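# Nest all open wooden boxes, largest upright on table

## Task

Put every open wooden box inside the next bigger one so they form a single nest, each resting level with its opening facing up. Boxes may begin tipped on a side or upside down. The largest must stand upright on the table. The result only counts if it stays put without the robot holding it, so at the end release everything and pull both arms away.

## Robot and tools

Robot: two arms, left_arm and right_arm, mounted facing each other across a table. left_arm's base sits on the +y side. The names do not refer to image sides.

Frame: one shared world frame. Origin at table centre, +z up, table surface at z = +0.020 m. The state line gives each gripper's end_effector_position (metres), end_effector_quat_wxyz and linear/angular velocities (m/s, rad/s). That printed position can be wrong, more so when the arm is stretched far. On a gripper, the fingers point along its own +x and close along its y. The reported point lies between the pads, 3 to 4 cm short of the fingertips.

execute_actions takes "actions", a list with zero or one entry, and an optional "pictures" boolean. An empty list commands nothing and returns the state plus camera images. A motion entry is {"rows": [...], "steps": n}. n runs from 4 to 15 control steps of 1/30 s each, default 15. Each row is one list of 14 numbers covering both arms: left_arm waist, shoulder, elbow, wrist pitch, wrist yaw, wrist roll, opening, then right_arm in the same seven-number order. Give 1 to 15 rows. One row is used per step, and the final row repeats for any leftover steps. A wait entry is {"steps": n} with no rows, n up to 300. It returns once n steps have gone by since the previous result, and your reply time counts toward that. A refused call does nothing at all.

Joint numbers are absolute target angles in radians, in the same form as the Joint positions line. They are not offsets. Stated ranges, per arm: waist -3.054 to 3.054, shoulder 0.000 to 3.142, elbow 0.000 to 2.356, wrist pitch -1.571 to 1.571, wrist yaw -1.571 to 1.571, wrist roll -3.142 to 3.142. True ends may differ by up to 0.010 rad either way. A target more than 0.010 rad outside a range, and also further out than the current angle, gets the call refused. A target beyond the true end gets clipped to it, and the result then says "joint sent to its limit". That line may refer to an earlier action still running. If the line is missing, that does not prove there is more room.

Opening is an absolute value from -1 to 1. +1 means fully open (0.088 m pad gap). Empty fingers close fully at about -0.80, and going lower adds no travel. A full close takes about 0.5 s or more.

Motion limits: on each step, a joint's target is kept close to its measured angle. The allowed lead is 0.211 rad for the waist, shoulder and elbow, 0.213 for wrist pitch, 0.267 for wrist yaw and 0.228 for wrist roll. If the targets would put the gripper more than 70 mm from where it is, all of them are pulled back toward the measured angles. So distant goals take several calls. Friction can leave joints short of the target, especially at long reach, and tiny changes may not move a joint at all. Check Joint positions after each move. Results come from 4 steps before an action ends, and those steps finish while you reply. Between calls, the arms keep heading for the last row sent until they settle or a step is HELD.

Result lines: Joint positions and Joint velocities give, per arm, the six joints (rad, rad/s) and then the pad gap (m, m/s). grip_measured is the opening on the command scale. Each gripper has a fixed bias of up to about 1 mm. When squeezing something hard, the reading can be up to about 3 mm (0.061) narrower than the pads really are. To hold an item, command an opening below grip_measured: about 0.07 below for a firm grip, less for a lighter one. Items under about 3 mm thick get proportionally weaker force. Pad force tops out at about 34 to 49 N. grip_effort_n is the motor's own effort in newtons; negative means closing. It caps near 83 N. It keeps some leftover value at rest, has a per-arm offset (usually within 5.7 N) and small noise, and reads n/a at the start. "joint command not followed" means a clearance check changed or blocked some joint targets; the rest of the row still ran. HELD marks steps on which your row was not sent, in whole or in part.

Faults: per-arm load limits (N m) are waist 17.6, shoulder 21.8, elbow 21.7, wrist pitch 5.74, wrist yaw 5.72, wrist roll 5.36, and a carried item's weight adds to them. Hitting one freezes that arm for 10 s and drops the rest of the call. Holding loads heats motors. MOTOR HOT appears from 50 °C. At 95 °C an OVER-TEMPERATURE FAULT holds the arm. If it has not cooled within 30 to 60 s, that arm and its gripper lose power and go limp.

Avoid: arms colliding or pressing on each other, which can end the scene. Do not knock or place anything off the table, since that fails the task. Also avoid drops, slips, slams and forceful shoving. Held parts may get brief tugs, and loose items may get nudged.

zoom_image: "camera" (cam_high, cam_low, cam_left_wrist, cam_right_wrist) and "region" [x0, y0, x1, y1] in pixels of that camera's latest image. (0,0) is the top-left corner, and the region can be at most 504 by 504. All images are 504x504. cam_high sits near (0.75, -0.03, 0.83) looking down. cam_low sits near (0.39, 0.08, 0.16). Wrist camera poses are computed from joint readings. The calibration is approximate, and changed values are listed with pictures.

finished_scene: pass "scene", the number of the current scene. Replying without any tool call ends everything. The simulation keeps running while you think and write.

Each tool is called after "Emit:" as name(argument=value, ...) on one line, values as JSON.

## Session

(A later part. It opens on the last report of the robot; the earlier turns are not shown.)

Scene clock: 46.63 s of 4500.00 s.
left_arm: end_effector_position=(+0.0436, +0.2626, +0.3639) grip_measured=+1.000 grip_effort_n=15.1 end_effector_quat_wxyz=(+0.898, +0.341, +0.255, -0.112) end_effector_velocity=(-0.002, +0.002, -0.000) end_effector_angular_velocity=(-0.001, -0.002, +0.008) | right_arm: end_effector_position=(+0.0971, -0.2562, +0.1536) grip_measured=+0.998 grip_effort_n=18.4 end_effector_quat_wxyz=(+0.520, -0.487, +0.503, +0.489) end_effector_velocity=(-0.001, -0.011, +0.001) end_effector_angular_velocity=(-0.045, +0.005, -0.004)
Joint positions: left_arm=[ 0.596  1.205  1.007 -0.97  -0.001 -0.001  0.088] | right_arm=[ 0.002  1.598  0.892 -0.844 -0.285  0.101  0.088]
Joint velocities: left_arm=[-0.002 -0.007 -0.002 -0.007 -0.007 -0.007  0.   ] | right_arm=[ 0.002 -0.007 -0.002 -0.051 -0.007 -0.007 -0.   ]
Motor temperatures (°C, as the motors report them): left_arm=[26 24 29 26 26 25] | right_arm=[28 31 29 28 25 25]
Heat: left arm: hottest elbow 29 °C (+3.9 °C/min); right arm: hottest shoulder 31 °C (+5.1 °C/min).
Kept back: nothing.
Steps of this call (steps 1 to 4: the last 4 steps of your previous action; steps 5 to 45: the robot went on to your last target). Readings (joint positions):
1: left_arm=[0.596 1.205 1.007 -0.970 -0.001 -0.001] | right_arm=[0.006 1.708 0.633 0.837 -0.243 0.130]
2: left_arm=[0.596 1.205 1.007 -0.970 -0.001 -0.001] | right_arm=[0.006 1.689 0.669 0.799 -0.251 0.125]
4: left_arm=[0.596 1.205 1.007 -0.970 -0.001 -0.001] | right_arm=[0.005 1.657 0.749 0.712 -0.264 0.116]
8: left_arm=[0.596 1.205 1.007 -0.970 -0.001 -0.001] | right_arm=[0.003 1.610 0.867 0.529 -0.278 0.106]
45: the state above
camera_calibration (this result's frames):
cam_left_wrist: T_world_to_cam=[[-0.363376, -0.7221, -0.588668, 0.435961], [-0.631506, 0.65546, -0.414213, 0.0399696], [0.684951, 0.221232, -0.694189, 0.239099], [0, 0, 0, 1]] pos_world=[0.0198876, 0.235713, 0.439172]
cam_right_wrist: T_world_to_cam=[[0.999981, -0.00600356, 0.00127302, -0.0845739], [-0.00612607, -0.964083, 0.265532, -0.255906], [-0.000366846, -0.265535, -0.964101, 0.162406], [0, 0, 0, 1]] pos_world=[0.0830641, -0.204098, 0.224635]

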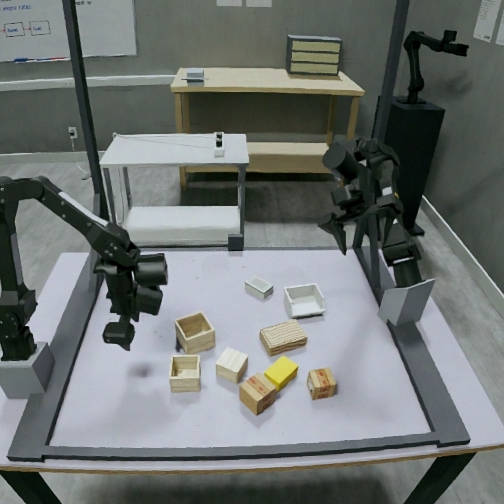

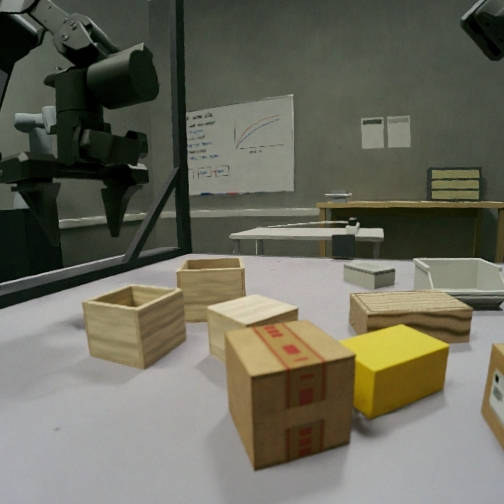

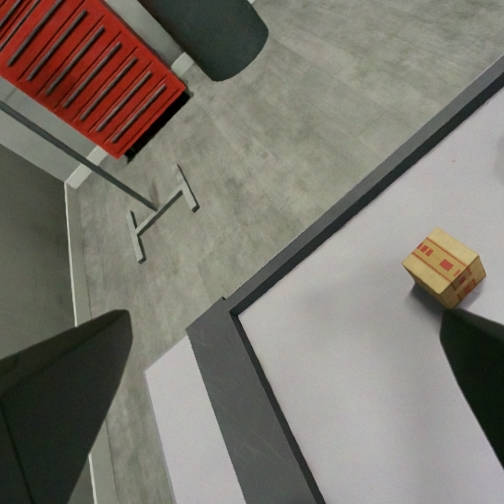

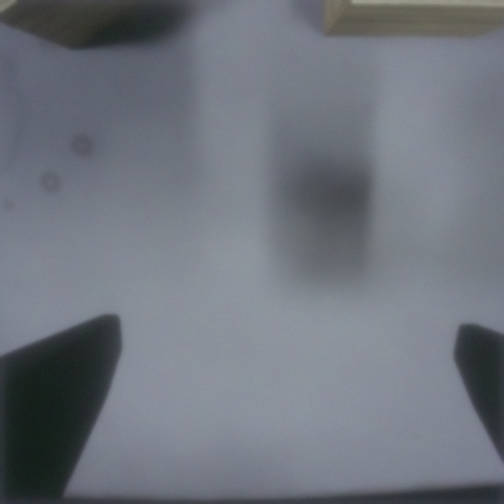

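Emit:
execute_actions(actions=[{"rows":[[0.6,1.2,1.0,-0.97,0,0,1,-0.02,1.75,1.15,-0.95,-0.29,0.03,1]],"steps":15}])

Emit:
execute_actions(actions=[{"steps":8}], pictures=true)

Scene clock: 47.27 s of 4500.00 s.
left_arm: end_effector_position=(+0.0436, +0.2626, +0.3639) grip_measured=+1.000 grip_effort_n=15.1 end_effector_quat_wxyz=(+0.898, +0.341, +0.255, -0.112) end_effector_velocity=(-0.001, +0.001, -0.002) end_effector_angular_velocity=(-0.008, +0.003, +0.015) | right_arm: end_effector_position=(+0.0939, -0.2072, +0.1768) grip_measured=+0.998 grip_effort_n=17.9 end_effector_quat_wxyz=(+0.512, -0.495, +0.486, +0.506) end_effector_velocity=(+0.005, -0.006, -0.018) end_effector_angular_velocity=(-0.109, +0.018, -0.004)
Joint positions: left_arm=[ 0.596  1.205  1.007 -0.97  -0.001 -0.001  0.088] | right_arm=[-0.018  1.73   1.134 -0.942 -0.286  0.035  0.088]
Joint velocities: left_arm=[-0.007 -0.002 -0.002 -0.007 -0.007 -0.022  0.   ] | right_arm=[-0.007  0.09   0.027 -0.051 -0.022 -0.037 -0.   ]
Motor temperatures (°C, as the motors report them): left_arm=[26 24 29 26 26 25] | right_arm=[28 31 29 28 25 25]
Heat: left arm: hottest elbow 29 °C (+3.8 °C/min); right arm: hottest shoulder 31 °C (+5.1 °C/min).
Steps of this call (steps 1 to 8: the robot went on to your last target; steps 9 to 19: the first 11 steps of this action). Readings (joint positions):
9: left_arm=[0.596 1.205 1.007 -0.970 -0.001 -0.001] | right_arm=[0.001 1.613 0.909 -0.870 -0.285 0.091]
10: left_arm=[0.596 1.205 1.007 -0.970 -0.001 -0.001] | right_arm=[-0.002 1.641 0.949 -0.905 -0.286 0.076]
12: left_arm=[0.596 1.205 1.007 -0.970 -0.001 -0.001] | right_arm=[-0.010 1.697 1.034 -0.907 -0.286 0.057]
16: left_arm=[0.596 1.205 1.007 -0.970 -0.001 -0.001] | right_arm=[-0.018 1.721 1.122 -0.934 -0.286 0.040]
19: the state above

Scene clock: 47.53 s of 4500.00 s.
left_arm: end_effector_position=(+0.0437, +0.2626, +0.3640) grip_measured=+1.000 grip_effort_n=15.1 end_effector_quat_wxyz=(+0.898, +0.340, +0.255, -0.112) end_effector_velocity=(+0.001, -0.000, +0.001) end_effector_angular_velocity=(+0.008, -0.010, -0.005) | right_arm: end_effector_position=(+0.0943, -0.2071, +0.1756) grip_measured=+0.998 grip_effort_n=17.9 end_effector_quat_wxyz=(+0.510, -0.497, +0.488, +0.504) end_effector_velocity=(-0.001, +0.004, +0.007) end_effector_angular_velocity=(+0.018, +0.008, +0.006)
Joint positions: left_arm=[ 0.596  1.205  1.007 -0.97  -0.001 -0.001  0.088] | right_arm=[-0.018  1.739  1.139 -0.947 -0.286  0.033  0.088]
Joint velocities: left_arm=[-0.002 -0.002 -0.002  0.007 -0.007  0.007  0.   ] | right_arm=[-0.007 -0.007  0.017 -0.007 -0.007 -0.007 -0.   ]
Motor temperatures (°C, as the motors report them): left_arm=[26 24 29 26 26 25] | right_arm=[28 31 29 27 25 25]
Heat: left arm: hottest elbow 29 °C (+3.8 °C/min); right arm: hottest shoulder 31 °C (+5.0 °C/min).
Kept back: nothing.
Steps of this call (steps 1 to 4: the last 4 steps of your previous action; steps 5 to 8: the robot went on to your last target). Readings (joint positions):
1: left_arm=[0.596 1.205 1.007 -0.970 -0.001 -0.001] | right_arm=[-0.018 1.733 1.135 -0.944 -0.286 0.035]
2: left_arm=[0.596 1.205 1.007 -0.970 -0.001 -0.001] | right_arm=[-0.018 1.735 1.135 -0.945 -0.286 0.034]
4: left_arm=[0.596 1.205 1.007 -0.970 -0.001 -0.001] | right_arm=[-0.018 1.738 1.135 -0.947 -0.286 0.033]
8: the state above
camera_calibration (this result's frames):
cam_left_wrist: T_world_to_cam=[[-0.363118, -0.722344, -0.588528, 0.436063], [-0.631654, 0.655182, -0.414427, 0.0401248], [0.684951, 0.22126, -0.69418, 0.239085], [0, 0, 0, 1]] pos_world=[0.0199262, 0.235799, 0.439232]
cam_right_wrist: T_world_to_cam=[[0.99901, 0.0444457, 0.00193437, -0.0710543], [0.0424527, -0.96541, 0.257258, -0.217816], [0.0133015, -0.256921, -0.966341, 0.197475], [0, 0, 0, 1]] pos_world=[0.0776041, -0.156389, 0.247001]

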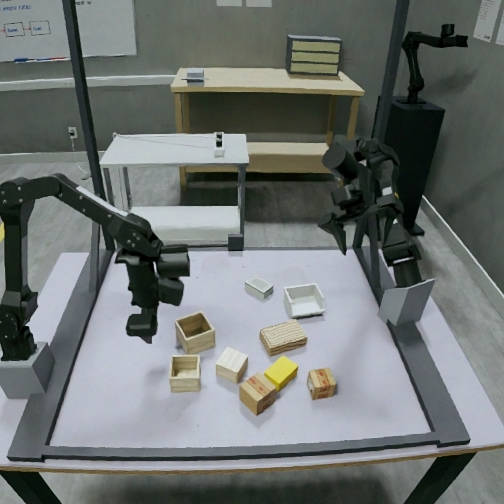

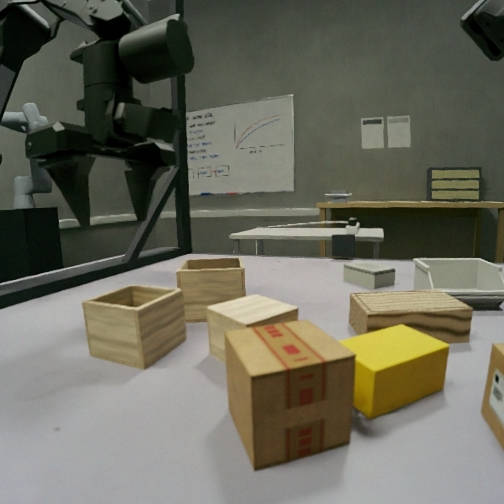

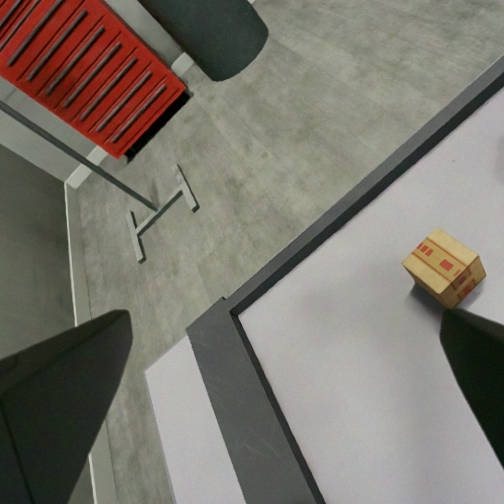

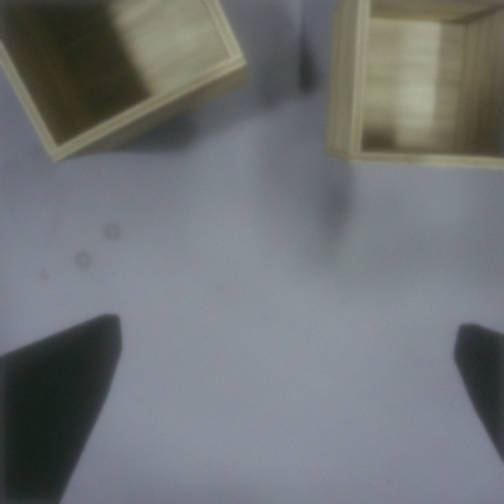

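Emit:
execute_actions(actions=[{"rows":[[0.6,1.2,1.0,-0.97,0,0,1,-0.066,2.09,1.44,-0.93,-0.293,-0.03,0.1]],"steps":15}])

Emit:
execute_actions(actions=[{"steps":8}], pictures=true)

Scene clock: 48.30 s of 4500.00 s.
left_arm: end_effector_position=(+0.0437, +0.2626, +0.3640) grip_measured=+1.000 grip_effort_n=15.1 end_effector_quat_wxyz=(+0.898, +0.340, +0.255, -0.112) end_effector_velocity=(-0.001, -0.002, +0.000) end_effector_angular_velocity=(-0.012, -0.003, -0.009) | right_arm: end_effector_position=(+0.1204, -0.1361, +0.1435) grip_measured=+0.146 grip_effort_n=-15.1 end_effector_quat_wxyz=(+0.504, -0.501, +0.494, +0.501) end_effector_velocity=(+0.015, +0.006, -0.049) end_effector_angular_velocity=(-0.121, +0.025, -0.023)
Joint positions: left_arm=[ 0.596  1.205  1.007 -0.97  -0.001 -0.001  0.088] | right_arm=[-0.066  2.062  1.411 -0.93  -0.29  -0.025  0.046]
Joint velocities: left_arm=[-0.002 -0.007 -0.002  0.007  0.007 -0.007  0.   ] | right_arm=[-0.007  0.193  0.071 -0.007 -0.022 -0.022 -0.02 ]
Motor temperatures (°C, as the motors report them): left_arm=[26 24 29 26 26 25] | right_arm=[28 31 29 27 25 25]
Heat: left arm: hottest elbow 29 °C (+3.7 °C/min); right arm: hottest shoulder 31 °C (+5.0 °C/min).
Steps of this call (steps 1 to 12: the robot went on to your last target; steps 13 to 23: the first 11 steps of this action). Readings (joint positions):
13: left_arm=[0.596 1.205 1.007 -0.970 -0.001 -0.001] | right_arm=[-0.020 1.759 1.158 -0.963 -0.287 0.023]
14: left_arm=[0.596 1.205 1.007 -0.970 -0.001 -0.001] | right_arm=[-0.027 1.797 1.201 -0.966 -0.290 0.010]
16: left_arm=[0.596 1.205 1.007 -0.970 -0.001 -0.001] | right_arm=[-0.044 1.897 1.303 -0.929 -0.290 -0.007]
20: left_arm=[0.596 1.205 1.007 -0.970 -0.001 -0.001] | right_arm=[-0.064 2.026 1.401 -0.927 -0.290 -0.021]
23: the state above

Scene clock: 48.57 s of 4500.00 s.
left_arm: end_effector_position=(+0.0437, +0.2626, +0.3640) grip_measured=+1.000 grip_effort_n=14.7 end_effector_quat_wxyz=(+0.898, +0.340, +0.255, -0.112) end_effector_velocity=(-0.000, +0.003, -0.003) end_effector_angular_velocity=(+0.008, +0.016, +0.022) | right_arm: end_effector_position=(+0.1203, -0.1310, +0.1440) grip_measured=+0.107 grip_effort_n=-15.6 end_effector_quat_wxyz=(+0.504, -0.501, +0.490, +0.504) end_effector_velocity=(+0.002, +0.005, +0.001) end_effector_angular_velocity=(+0.012, -0.008, +0.008)
Joint positions: left_arm=[ 0.596  1.205  1.007 -0.97  -0.001 -0.001  0.088] | right_arm=[-0.066  2.073  1.43  -0.93  -0.29  -0.027  0.044]
Joint velocities: left_arm=[-0.002  0.007  0.002 -0.022 -0.007 -0.007  0.   ] | right_arm=[-0.002  0.007  0.012  0.007  0.007 -0.007 -0.002]
Motor temperatures (°C, as the motors report them): left_arm=[26 24 29 26 26 25] | right_arm=[28 31 29 27 25 25]
Heat: left arm: hottest elbow 29 °C (+3.7 °C/min); right arm: hottest shoulder 31 °C (+4.9 °C/min).
Kept back: nothing.
Steps of this call (steps 1 to 4: the last 4 steps of your previous action; steps 5 to 8: the robot went on to your last target). Readings (joint positions):
1: left_arm=[0.596 1.205 1.007 -0.970 -0.001 -0.001] | right_arm=[-0.066 2.067 1.414 -0.930 -0.290 -0.026]
2: left_arm=[0.596 1.205 1.007 -0.970 -0.001 -0.001] | right_arm=[-0.066 2.070 1.417 -0.930 -0.290 -0.026]
4: left_arm=[0.596 1.205 1.007 -0.970 -0.001 -0.001] | right_arm=[-0.066 2.073 1.423 -0.930 -0.290 -0.027]
8: the state above
camera_calibration (this result's frames):
cam_left_wrist: T_world_to_cam=[[-0.363118, -0.722344, -0.588528, 0.436063], [-0.631654, 0.655182, -0.414427, 0.0401248], [0.684951, 0.22126, -0.69418, 0.239085], [0, 0, 0, 1]] pos_world=[0.0199262, 0.235799, 0.439232]
cam_right_wrist: T_world_to_cam=[[0.998666, 0.0515714, -0.00237586, -0.0987449], [0.0503194, -0.962071, 0.268117, -0.139455], [0.0115414, -0.267879, -0.963384, 0.184536], [0, 0, 0, 1]] pos_world=[0.103501, -0.0796398, 0.214935]

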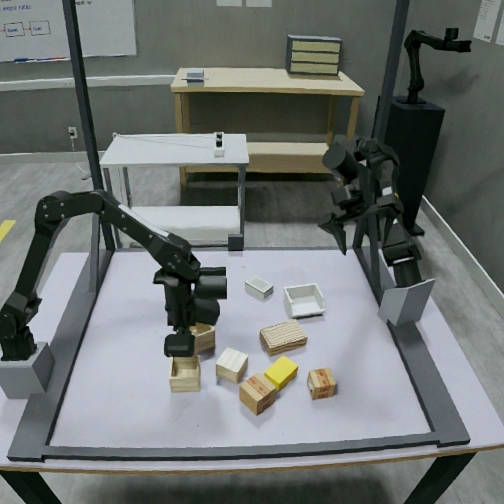

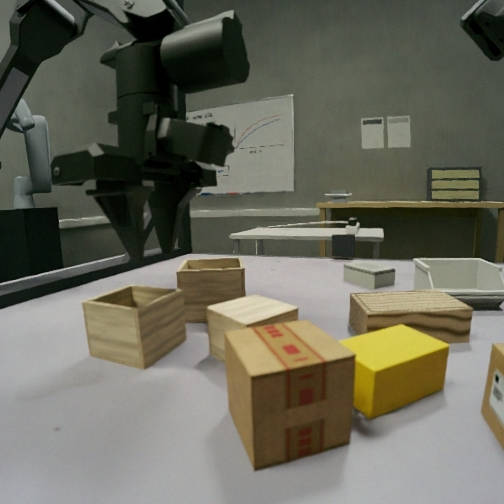

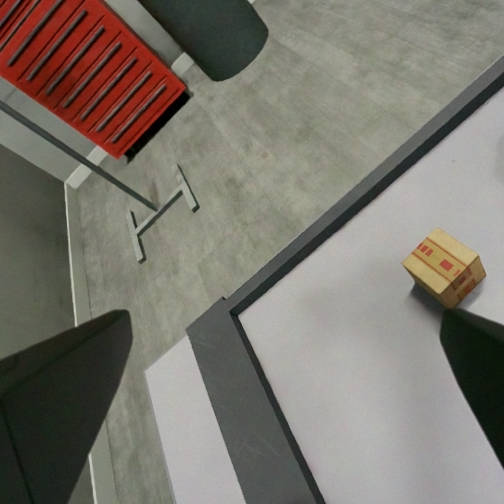

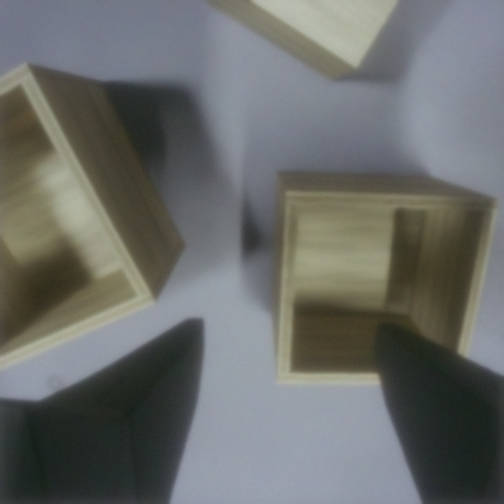

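Emit:
execute_actions(actions=[{"rows":[[0.6,1.2,1.0,-0.97,0,0,1,-0.03,2.19,1.365,-0.76,-0.293,0.0,0.1]],"steps":15}])

Emit:
execute_actions(actions=[{"steps":8}], pictures=true)

Scene clock: 49.10 s of 4500.00 s.
left_arm: end_effector_position=(+0.0437, +0.2626, +0.3640) grip_measured=+1.000 grip_effort_n=15.1 end_effector_quat_wxyz=(+0.898, +0.340, +0.255, -0.112) end_effector_velocity=(-0.001, +0.002, -0.001) end_effector_angular_velocity=(+0.001, +0.001, +0.011) | right_arm: end_effector_position=(+0.1234, -0.1278, +0.0913) grip_measured=+0.103 grip_effort_n=-15.1 end_effector_quat_wxyz=(+0.499, -0.506, +0.492, +0.503) end_effector_velocity=(-0.001, +0.023, +0.001) end_effector_angular_velocity=(+0.107, +0.023, +0.033)
Joint positions: left_arm=[ 0.596  1.205  1.007 -0.97  -0.001 -0.001  0.088] | right_arm=[-0.032  2.18   1.373 -0.77  -0.29  -0.003  0.044]
Joint velocities: left_arm=[-0.002 -0.002 -0.002 -0.007 -0.007 -0.007  0.   ] | right_arm=[-0.007 -0.002 -0.002  0.11  -0.022 -0.007 -0.   ]
Motor temperatures (°C, as the motors report them): left_arm=[26 24 29 26 26 25] | right_arm=[28 31 29 27 25 25]
Heat: left arm: hottest elbow 29 °C (+3.7 °C/min); right arm: hottest shoulder 31 °C (+4.9 °C/min).
Steps of this call (steps 1 to 5: the robot went on to your last target; steps 6 to 16: the first 11 steps of this action). Readings (joint positions):
6: left_arm=[0.596 1.205 1.007 -0.970 -0.001 -0.001] | right_arm=[-0.064 2.084 1.427 -0.916 -0.290 -0.026]
7: left_arm=[0.596 1.205 1.007 -0.970 -0.001 -0.001] | right_arm=[-0.061 2.096 1.420 -0.868 -0.290 -0.021]
9: left_arm=[0.596 1.205 1.007 -0.970 -0.001 -0.001] | right_arm=[-0.050 2.131 1.412 -0.812 -0.290 -0.013]
13: left_arm=[0.596 1.205 1.007 -0.970 -0.001 -0.001] | right_arm=[-0.034 2.176 1.377 -0.784 -0.290 -0.005]
16: the state above

Scene clock: 49.37 s of 4500.00 s.
left_arm: end_effector_position=(+0.0437, +0.2626, +0.3640) grip_measured=+1.000 grip_effort_n=15.1 end_effector_quat_wxyz=(+0.898, +0.340, +0.255, -0.112) end_effector_velocity=(-0.001, +0.001, +0.000) end_effector_angular_velocity=(-0.001, -0.002, +0.008) | right_arm: end_effector_position=(+0.1234, -0.1261, +0.0913) grip_measured=+0.103 grip_effort_n=-15.1 end_effector_quat_wxyz=(+0.501, -0.504, +0.490, +0.505) end_effector_velocity=(-0.000, -0.002, +0.001) end_effector_angular_velocity=(-0.006, +0.007, +0.003)
Joint positions: left_arm=[ 0.596  1.205  1.007 -0.97  -0.001 -0.001  0.088] | right_arm=[-0.032  2.18   1.373 -0.762 -0.29  -0.003  0.044]
Joint velocities: left_arm=[-0.002 -0.002  0.002 -0.007 -0.007 -0.007  0.   ] | right_arm=[-0.002 -0.002 -0.002 -0.007 -0.007 -0.007 -0.   ]
Motor temperatures (°C, as the motors report them): left_arm=[26 24 29 26 26 25] | right_arm=[28 31 29 27 25 25]
Heat: left arm: hottest elbow 29 °C (+3.6 °C/min); right arm: hottest shoulder 31 °C (+4.9 °C/min).
Kept back: nothing.
Steps of this call (steps 1 to 4: the last 4 steps of your previous action; steps 5 to 8: the robot went on to your last target). Readings (joint positions):
1: left_arm=[0.596 1.205 1.007 -0.970 -0.001 -0.001] | right_arm=[-0.032 2.180 1.373 -0.766 -0.290 -0.003]
2: left_arm=[0.596 1.205 1.007 -0.970 -0.001 -0.001] | right_arm=[-0.032 2.180 1.373 -0.765 -0.290 -0.003]
4: left_arm=[0.596 1.205 1.007 -0.970 -0.001 -0.001] | right_arm=[-0.032 2.180 1.373 -0.764 -0.290 -0.003]
8: the state above
camera_calibration (this result's frames):
cam_left_wrist: T_world_to_cam=[[-0.363118, -0.722344, -0.588528, 0.436063], [-0.631654, 0.655182, -0.414427, 0.0401248], [0.684951, 0.22126, -0.69418, 0.239085], [0, 0, 0, 1]] pos_world=[0.0199262, 0.235799, 0.439232]
cam_right_wrist: T_world_to_cam=[[0.998213, 0.0596922, -0.00258168, -0.101138], [0.0581217, -0.960123, 0.273469, -0.121899], [0.0138452, -0.27313, -0.961877, 0.13394], [0, 0, 0, 1]] pos_world=[0.106188, -0.074418, 0.161908]

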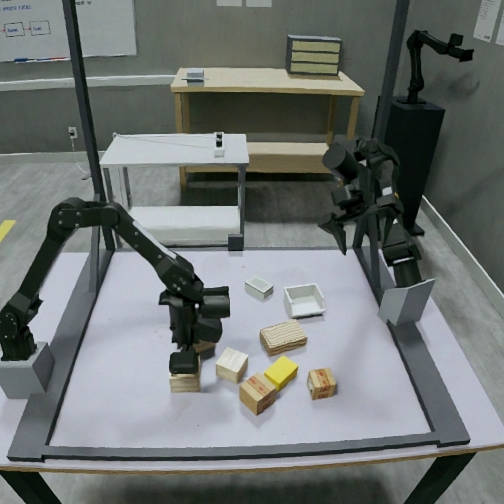

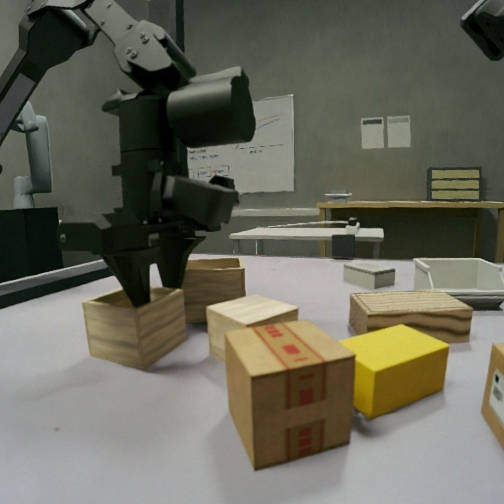

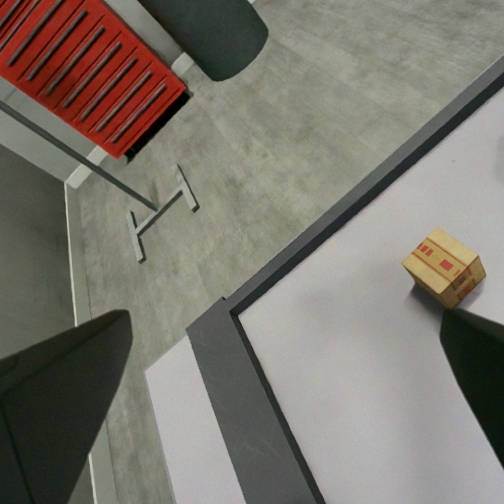

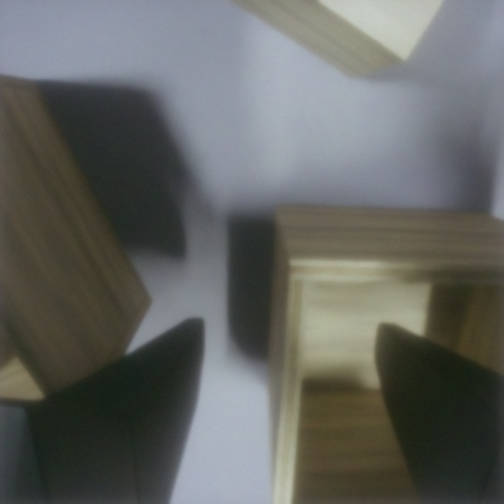

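Close and lift.

Emit:
execute_actions(actions=[{"rows":[[0.6,1.2,1.0,-0.97,0,0,1,-0.03,2.19,1.365,-0.76,-0.293,0.0,-1]],"steps":15}])

Emit:
execute_actions(actions=[{"rows":[[0.6,1.2,1.0,-0.97,0,0,1,-0.09,2.0,1.45,-1.03,-0.293,-0.05,-1]],"steps":15}], pictures=true)

Scene clock: 49.83 s of 4500.00 s.
left_arm: end_effector_position=(+0.0437, +0.2626, +0.3640) grip_measured=+1.000 grip_effort_n=15.1 end_effector_quat_wxyz=(+0.898, +0.340, +0.255, -0.112) end_effector_velocity=(-0.000, -0.002, -0.000) end_effector_angular_velocity=(-0.023, +0.001, +0.001) | right_arm: end_effector_position=(+0.1236, -0.1256, +0.0914) grip_measured=-0.749 grip_effort_n=-83.5 end_effector_quat_wxyz=(+0.502, -0.503, +0.490, +0.505) end_effector_velocity=(+0.005, +0.002, +0.002) end_effector_angular_velocity=(+0.011, -0.007, -0.017)
Joint positions: left_arm=[ 0.596  1.205  1.007 -0.97  -0.001 -0.001  0.088] | right_arm=[-0.033  2.18   1.373 -0.76  -0.291 -0.002  0.002]
Joint velocities: left_arm=[-0.002 -0.002 -0.002  0.007  0.007 -0.022  0.   ] | right_arm=[-0.012 -0.002 -0.002  0.007  0.007  0.007 -0.059]
Motor temperatures (°C, as the motors report them): left_arm=[26 24 29 26 26 25] | right_arm=[28 31 29 27 25 25]
Heat: left arm: hottest elbow 29 °C (+3.6 °C/min); right arm: hottest shoulder 31 °C (+4.8 °C/min).
Steps of this call (steps 1 to 3: the robot went on to your last target; steps 4 to 14: the first 11 steps of this action). Readings (joint positions):
4: left_arm=[0.596 1.205 1.007 -0.970 -0.001 -0.001] | right_arm=[-0.032 2.180 1.373 -0.762 -0.290 -0.002]
5: left_arm=[0.596 1.205 1.007 -0.970 -0.001 -0.001] | right_arm=[-0.032 2.180 1.373 -0.762 -0.290 -0.002]
7: left_arm=[0.596 1.205 1.007 -0.970 -0.001 -0.001] | right_arm=[-0.032 2.180 1.373 -0.762 -0.290 -0.002]
11: left_arm=[0.596 1.205 1.007 -0.970 -0.001 -0.001] | right_arm=[-0.032 2.180 1.373 -0.762 -0.291 -0.002]
14: the state above

Scene clock: 50.33 s of 4500.00 s.
left_arm: end_effector_position=(+0.0437, +0.2626, +0.3640) grip_measured=+1.000 grip_effort_n=15.1 end_effector_quat_wxyz=(+0.898, +0.340, +0.255, -0.112) end_effector_velocity=(+0.000, +0.002, -0.002) end_effector_angular_velocity=(+0.003, +0.005, +0.014) | right_arm: end_effector_position=(+0.1198, -0.1376, +0.1752) grip_measured=-0.760 grip_effort_n=-83.5 end_effector_quat_wxyz=(+0.509, -0.496, +0.487, +0.508) end_effector_velocity=(-0.002, -0.042, +0.001) end_effector_angular_velocity=(-0.183, +0.015, -0.037)
Joint positions: left_arm=[ 0.596  1.205  1.007 -0.97  -0.001 -0.001  0.088] | right_arm=[-0.09   2.001  1.449 -1.011 -0.291 -0.045  0.002]
Joint velocities: left_arm=[-0.002  0.002 -0.002 -0.007 -0.007 -0.007  0.   ] | right_arm=[-0.002 -0.007 -0.002 -0.198 -0.007 -0.022 -0.   ]
Motor temperatures (°C, as the motors report them): left_arm=[26 24 29 26 26 25] | right_arm=[28 31 30 27 25 25]
Heat: left arm: hottest elbow 29 °C (+3.6 °C/min); right arm: hottest shoulder 31 °C (+4.8 °C/min).
Steps of this call (steps 1 to 4: the last 4 steps of your previous action; steps 5 to 15: the first 11 steps of this action). Readings (joint positions):
5: left_arm=[0.596 1.205 1.007 -0.970 -0.001 -0.001] | right_arm=[-0.035 2.170 1.378 -0.774 -0.291 -0.006]
6: left_arm=[0.596 1.205 1.007 -0.970 -0.001 -0.001] | right_arm=[-0.040 2.156 1.384 -0.825 -0.291 -0.015]
8: left_arm=[0.596 1.205 1.007 -0.970 -0.001 -0.001] | right_arm=[-0.058 2.105 1.392 -0.918 -0.291 -0.028]
12: left_arm=[0.596 1.205 1.007 -0.970 -0.001 -0.001] | right_arm=[-0.087 2.019 1.439 -0.987 -0.291 -0.042]
15: the state above
camera_calibration (this result's frames):
cam_left_wrist: T_world_to_cam=[[-0.363118, -0.722344, -0.588528, 0.436063], [-0.631654, 0.655182, -0.414427, 0.0401248], [0.684951, 0.22126, -0.69418, 0.239085], [0, 0, 0, 1]] pos_world=[0.0199262, 0.235799, 0.439232]
cam_right_wrist: T_world_to_cam=[[0.998778, 0.0494038, -0.0014934, -0.0983169], [0.0481779, -0.966358, 0.252648, -0.151711], [0.0110386, -0.252411, -0.967557, 0.215716], [0, 0, 0, 1]] pos_world=[0.103125, -0.0873009, 0.2469]

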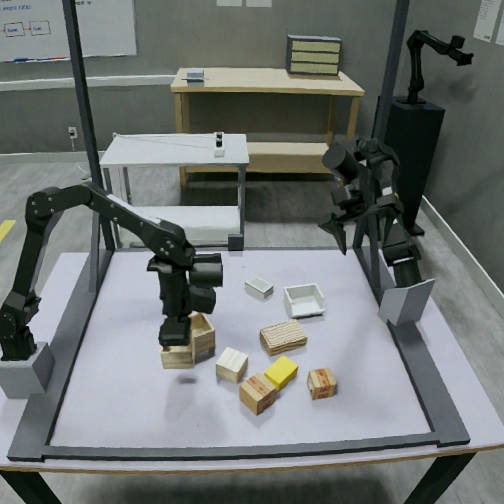

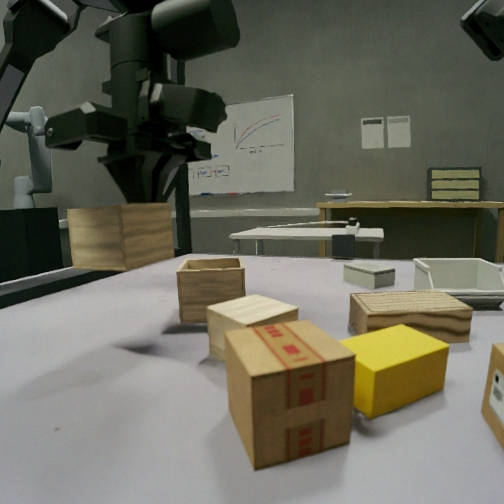

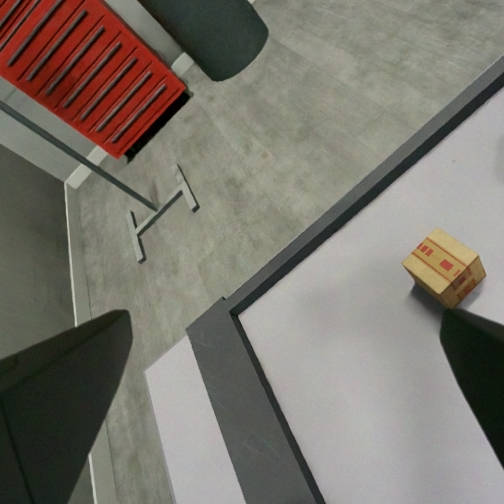

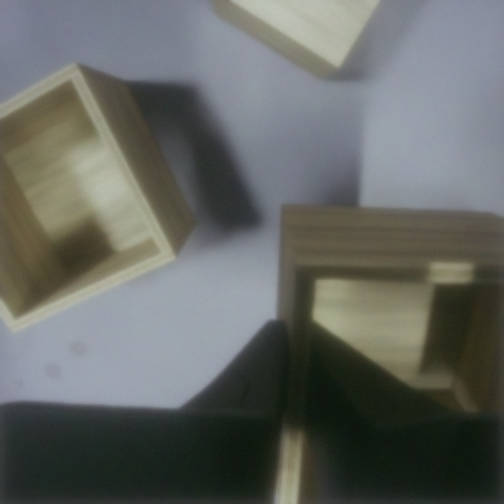

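Emit:
execute_actions(actions=[{"rows":[[0.6,1.2,1.0,-0.97,0,0,1,0.236,2.06,1.635,-1.076,-0.29,-0.13,-1]],"steps":15}])

Emit:
execute_actions(actions=[{"steps":10}], pictures=true)

Scene clock: 51.07 s of 4500.00 s.
left_arm: end_effector_position=(+0.0437, +0.2626, +0.3640) grip_measured=+1.000 grip_effort_n=15.1 end_effector_quat_wxyz=(+0.898, +0.340, +0.255, -0.112) end_effector_velocity=(-0.000, +0.003, -0.000) end_effector_angular_velocity=(-0.015, +0.001, +0.022) | right_arm: end_effector_position=(-0.0080, -0.1339, +0.1656) grip_measured=-0.760 grip_effort_n=-83.5 end_effector_quat_wxyz=(+0.389, -0.589, +0.385, +0.594) end_effector_velocity=(-0.123, -0.047, -0.037) end_effector_angular_velocity=(-0.128, +0.009, +0.359)
Joint positions: left_arm=[ 0.596  1.205  1.007 -0.97  -0.001 -0.001  0.088] | right_arm=[ 0.23   2.039  1.618 -1.069 -0.293 -0.123  0.002]
Joint velocities: left_arm=[ 0.002 -0.002 -0.002 -0.007 -0.007 -0.022  0.   ] | right_arm=[ 0.33   0.037  0.061 -0.051 -0.022 -0.051 -0.   ]
Motor temperatures (°C, as the motors report them): left_arm=[26 24 29 26 26 25] | right_arm=[28 32 30 27 25 25]
Heat: left arm: hottest elbow 29 °C (+3.5 °C/min); right arm: hottest shoulder 32 °C (+5.9 °C/min).
Steps of this call (steps 1 to 4: the last 4 steps of your previous action; steps 5 to 11: the robot went on to your last target; steps 12 to 22: the first 11 steps of this action). Readings (joint positions):
12: left_arm=[0.596 1.205 1.007 -0.970 -0.001 -0.001] | right_arm=[-0.085 2.004 1.460 -1.038 -0.288 -0.056]
13: left_arm=[0.596 1.205 1.007 -0.970 -0.001 -0.001] | right_arm=[-0.065 2.014 1.484 -1.051 -0.284 -0.069]
15: left_arm=[0.596 1.205 1.007 -0.970 -0.001 -0.001] | right_arm=[0.002 2.030 1.533 -1.051 -0.284 -0.090]
19: left_arm=[0.596 1.205 1.007 -0.970 -0.001 -0.001] | right_arm=[0.161 2.035 1.601 -1.063 -0.289 -0.115]
22: the state above

Scene clock: 51.40 s of 4500.00 s.
left_arm: end_effector_position=(+0.0437, +0.2626, +0.3640) grip_measured=+1.000 grip_effort_n=15.1 end_effector_quat_wxyz=(+0.898, +0.340, +0.255, -0.112) end_effector_velocity=(-0.001, +0.002, -0.001) end_effector_angular_velocity=(-0.011, +0.002, +0.019) | right_arm: end_effector_position=(-0.0090, -0.1343, +0.1632) grip_measured=-0.760 grip_effort_n=-83.5 end_effector_quat_wxyz=(+0.386, -0.593, +0.385, +0.593) end_effector_velocity=(-0.000, +0.002, +0.005) end_effector_angular_velocity=(+0.007, +0.009, +0.002)
Joint positions: left_arm=[ 0.596  1.205  1.007 -0.97  -0.001 -0.001  0.088] | right_arm=[ 0.234  2.047  1.623 -1.074 -0.293 -0.128  0.002]
Joint velocities: left_arm=[-0.002 -0.002 -0.002 -0.007 -0.007 -0.022  0.   ] | right_arm=[-0.007 -0.002  0.012 -0.007 -0.007 -0.007 -0.   ]
Motor temperatures (°C, as the motors report them): left_arm=[26 24 29 26 26 25] | right_arm=[28 32 30 27 25 25]
Heat: left arm: hottest elbow 29 °C (+3.5 °C/min); right arm: hottest shoulder 32 °C (+5.8 °C/min).
Kept back: nothing.
Steps of this call (steps 1 to 4: the last 4 steps of your previous action; steps 5 to 10: the robot went on to your last target). Readings (joint positions):
1: left_arm=[0.596 1.205 1.007 -0.970 -0.001 -0.001] | right_arm=[0.237 2.040 1.620 -1.071 -0.293 -0.124]
2: left_arm=[0.596 1.205 1.007 -0.970 -0.001 -0.001] | right_arm=[0.239 2.042 1.620 -1.072 -0.293 -0.126]
4: left_arm=[0.596 1.205 1.007 -0.970 -0.001 -0.001] | right_arm=[0.237 2.045 1.621 -1.073 -0.293 -0.126]
8: left_arm=[0.596 1.205 1.007 -0.970 -0.001 -0.001] | right_arm=[0.234 2.047 1.622 -1.074 -0.293 -0.127]
10: the state above
camera_calibration (this result's frames):
cam_left_wrist: T_world_to_cam=[[-0.363118, -0.722344, -0.588528, 0.436063], [-0.631654, 0.655182, -0.414427, 0.0401248], [0.684951, 0.22126, -0.69418, 0.239085], [0, 0, 0, 1]] pos_world=[0.0199262, 0.235799, 0.439232]
cam_right_wrist: T_world_to_cam=[[0.895983, 0.443885, -0.0134163, 0.0841713], [0.429176, -0.857739, 0.283005, -0.126217], [0.114114, -0.259325, -0.959025, 0.205004], [0, 0, 0, 1]] pos_world=[-0.0446407, -0.0924607, 0.233453]

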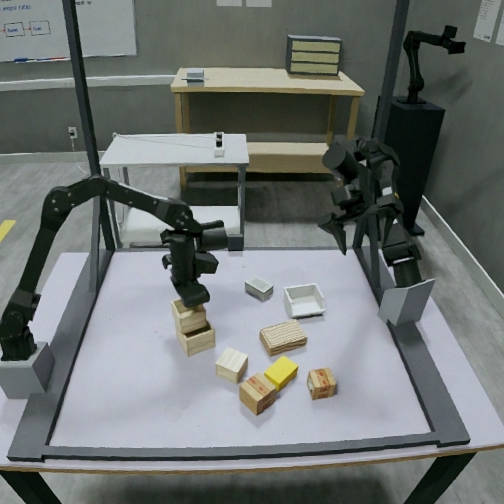

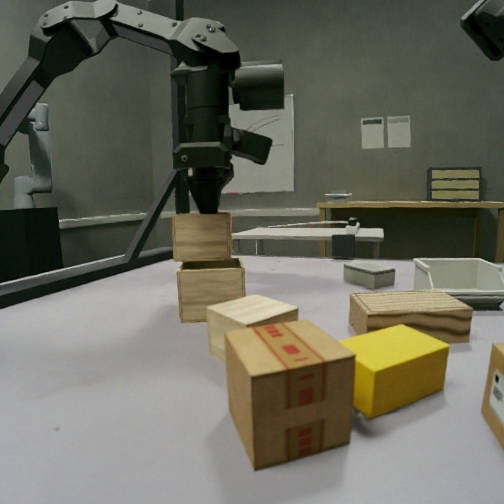

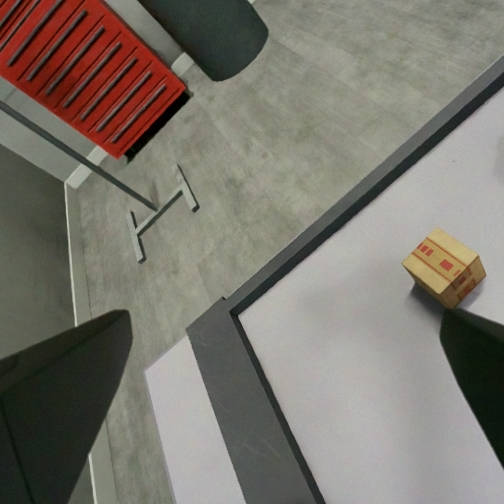

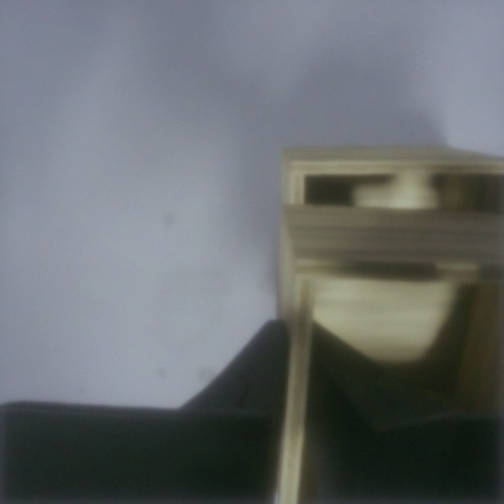

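Emit:
execute_actions(actions=[{"rows":[[0.6,1.2,1.0,-0.97,0,0,1,0.213,2.10,1.675,-1.09,-0.29,-0.15,-1]],"steps":15}], pictures=true)

Scene clock: 52.07 s of 4500.00 s.
left_arm: end_effector_position=(+0.0437, +0.2626, +0.3640) grip_measured=+1.000 grip_effort_n=15.1 end_effector_quat_wxyz=(+0.898, +0.340, +0.255, -0.112) end_effector_velocity=(-0.002, +0.004, -0.003) end_effector_angular_velocity=(+0.006, +0.012, +0.019) | right_arm: end_effector_position=(-0.0019, -0.1256, +0.1599) grip_measured=-0.760 grip_effort_n=-83.5 end_effector_quat_wxyz=(+0.385, -0.594, +0.387, +0.590) end_effector_velocity=(-0.002, +0.004, +0.002) end_effector_angular_velocity=(+0.008, -0.005, +0.012)
Joint positions: left_arm=[ 0.596  1.205  1.007 -0.97  -0.001 -0.001  0.088] | right_arm=[ 0.214  2.086  1.661 -1.087 -0.293 -0.147  0.002]
Joint velocities: left_arm=[-0.002 -0.002 -0.002 -0.022 -0.007 -0.007  0.   ] | right_arm=[ 0.002  0.007  0.022 -0.007  0.007 -0.007 -0.   ]
Motor temperatures (°C, as the motors report them): left_arm=[26 24 29 26 26 25] | right_arm=[28 32 30 27 25 25]
Heat: left arm: hottest elbow 29 °C (+3.5 °C/min); right arm: hottest shoulder 32 °C (+5.8 °C/min).
Steps of this call (steps 1 to 9: the robot went on to your last target; steps 10 to 20: the first 11 steps of this action). Readings (joint positions):
10: left_arm=[0.596 1.205 1.007 -0.970 -0.001 -0.001] | right_arm=[0.233 2.051 1.628 -1.079 -0.293 -0.131]
11: left_arm=[0.596 1.205 1.007 -0.970 -0.001 -0.001] | right_arm=[0.232 2.058 1.637 -1.083 -0.293 -0.135]
13: left_arm=[0.596 1.205 1.007 -0.970 -0.001 -0.001] | right_arm=[0.225 2.072 1.652 -1.083 -0.293 -0.141]
17: left_arm=[0.596 1.205 1.007 -0.970 -0.001 -0.001] | right_arm=[0.215 2.084 1.659 -1.086 -0.293 -0.145]
20: the state above
camera_calibration (this result's frames):
cam_left_wrist: T_world_to_cam=[[-0.363118, -0.722344, -0.588528, 0.436063], [-0.631654, 0.655182, -0.414427, 0.0401248], [0.684951, 0.22126, -0.69418, 0.239085], [0, 0, 0, 1]] pos_world=[0.0199262, 0.235799, 0.439232]
cam_right_wrist: T_world_to_cam=[[0.897665, 0.440467, -0.0136102, 0.0734684], [0.424993, -0.857137, 0.291029, -0.122113], [0.116523, -0.267031, -0.956618, 0.201943], [0, 0, 0, 1]] pos_world=[-0.0375838, -0.0831031, 0.22972]

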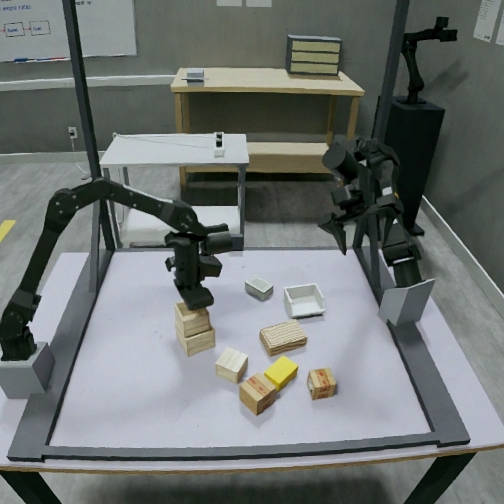

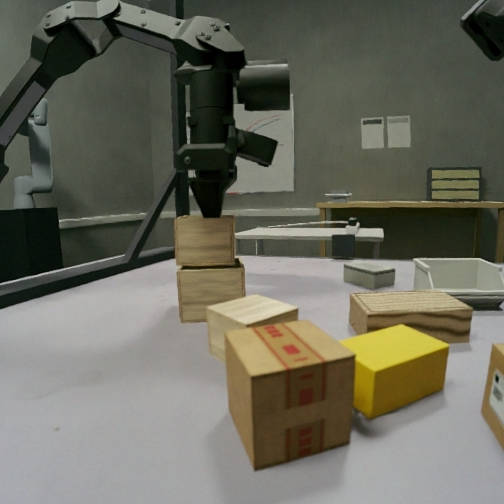

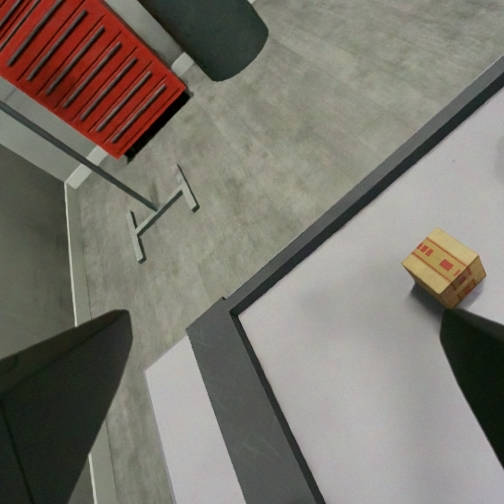

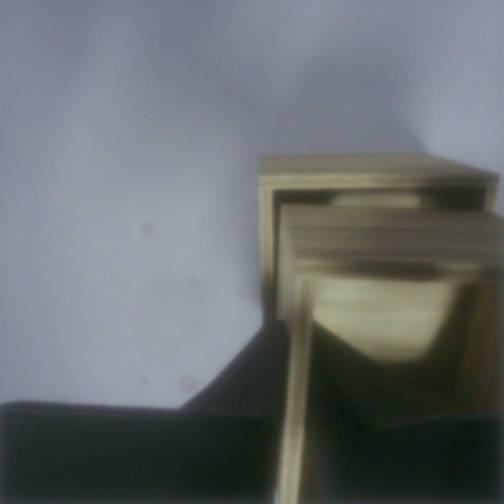

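Emit:
execute_actions(actions=[{"rows":[[0.6,1.2,1.0,-0.97,0,0,1,0.228,2.118,1.62,-1.02,-0.29,-0.135,-1]],"steps":15}], pictures=true)

Scene clock: 52.67 s of 4500.00 s.
left_arm: end_effector_position=(+0.0437, +0.2626, +0.3640) grip_measured=+1.000 grip_effort_n=15.1 end_effector_quat_wxyz=(+0.898, +0.340, +0.255, -0.112) end_effector_velocity=(+0.001, +0.001, +0.002) end_effector_angular_velocity=(+0.005, -0.011, -0.001) | right_arm: end_effector_position=(-0.0037, -0.1187, +0.1525) grip_measured=-0.760 grip_effort_n=-83.5 end_effector_quat_wxyz=(+0.391, -0.587, +0.379, +0.599) end_effector_velocity=(+0.002, -0.004, -0.002) end_effector_angular_velocity=(-0.017, +0.002, +0.000)
Joint positions: left_arm=[ 0.596  1.205  1.007 -0.97  -0.001 -0.001  0.088] | right_arm=[ 0.22   2.094  1.645 -1.029 -0.292 -0.137  0.002]
Joint velocities: left_arm=[ 0.002 -0.002 -0.002  0.007 -0.007  0.007  0.   ] | right_arm=[-0.002 -0.002 -0.012 -0.007 -0.007 -0.007 -0.   ]
Motor temperatures (°C, as the motors report them): left_arm=[26 24 29 26 26 25] | right_arm=[28 32 30 27 25 25]
Heat: left arm: hottest elbow 29 °C (+3.4 °C/min); right arm: hottest shoulder 32 °C (+5.7 °C/min).
Steps of this call (steps 1 to 4: the last 4 steps of your previous action; steps 5 to 7: the robot went on to your last target; steps 8 to 18: the first 11 steps of this action). Readings (joint positions):
8: left_arm=[0.596 1.205 1.007 -0.970 -0.001 -0.001] | right_arm=[0.215 2.088 1.662 -1.083 -0.293 -0.147]
9: left_arm=[0.596 1.205 1.007 -0.970 -0.001 -0.001] | right_arm=[0.216 2.089 1.658 -1.067 -0.293 -0.146]
11: left_arm=[0.596 1.205 1.007 -0.970 -0.001 -0.001] | right_arm=[0.218 2.094 1.652 -1.046 -0.293 -0.142]
15: left_arm=[0.596 1.205 1.007 -0.970 -0.001 -0.001] | right_arm=[0.219 2.094 1.647 -1.031 -0.292 -0.138]
18: the state above
camera_calibration (this result's frames):
cam_left_wrist: T_world_to_cam=[[-0.363118, -0.722344, -0.588528, 0.436063], [-0.631654, 0.655182, -0.414427, 0.0401248], [0.684951, 0.22126, -0.69418, 0.239085], [0, 0, 0, 1]] pos_world=[0.0199262, 0.235799, 0.439232]
cam_right_wrist: T_world_to_cam=[[0.895244, 0.44551, -0.00763101, 0.0716998], [0.431726, -0.863055, 0.262201, -0.109549], [0.110227, -0.238029, -0.964983, 0.201585], [0, 0, 0, 1]] pos_world=[-0.0391139, -0.0785067, 0.223797]

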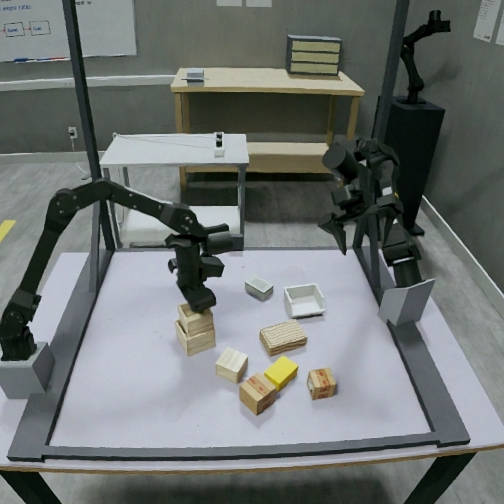

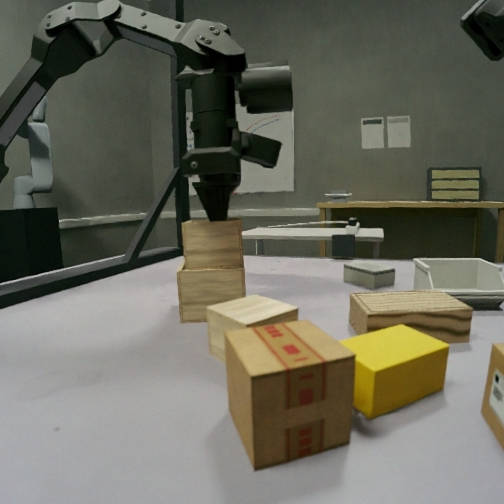

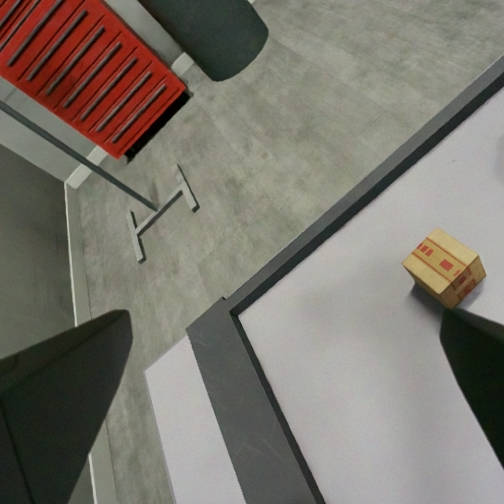

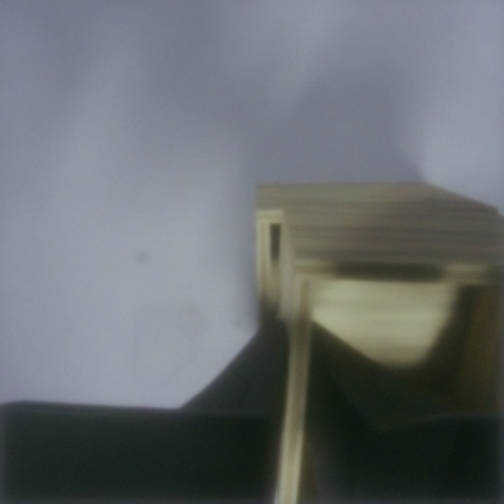

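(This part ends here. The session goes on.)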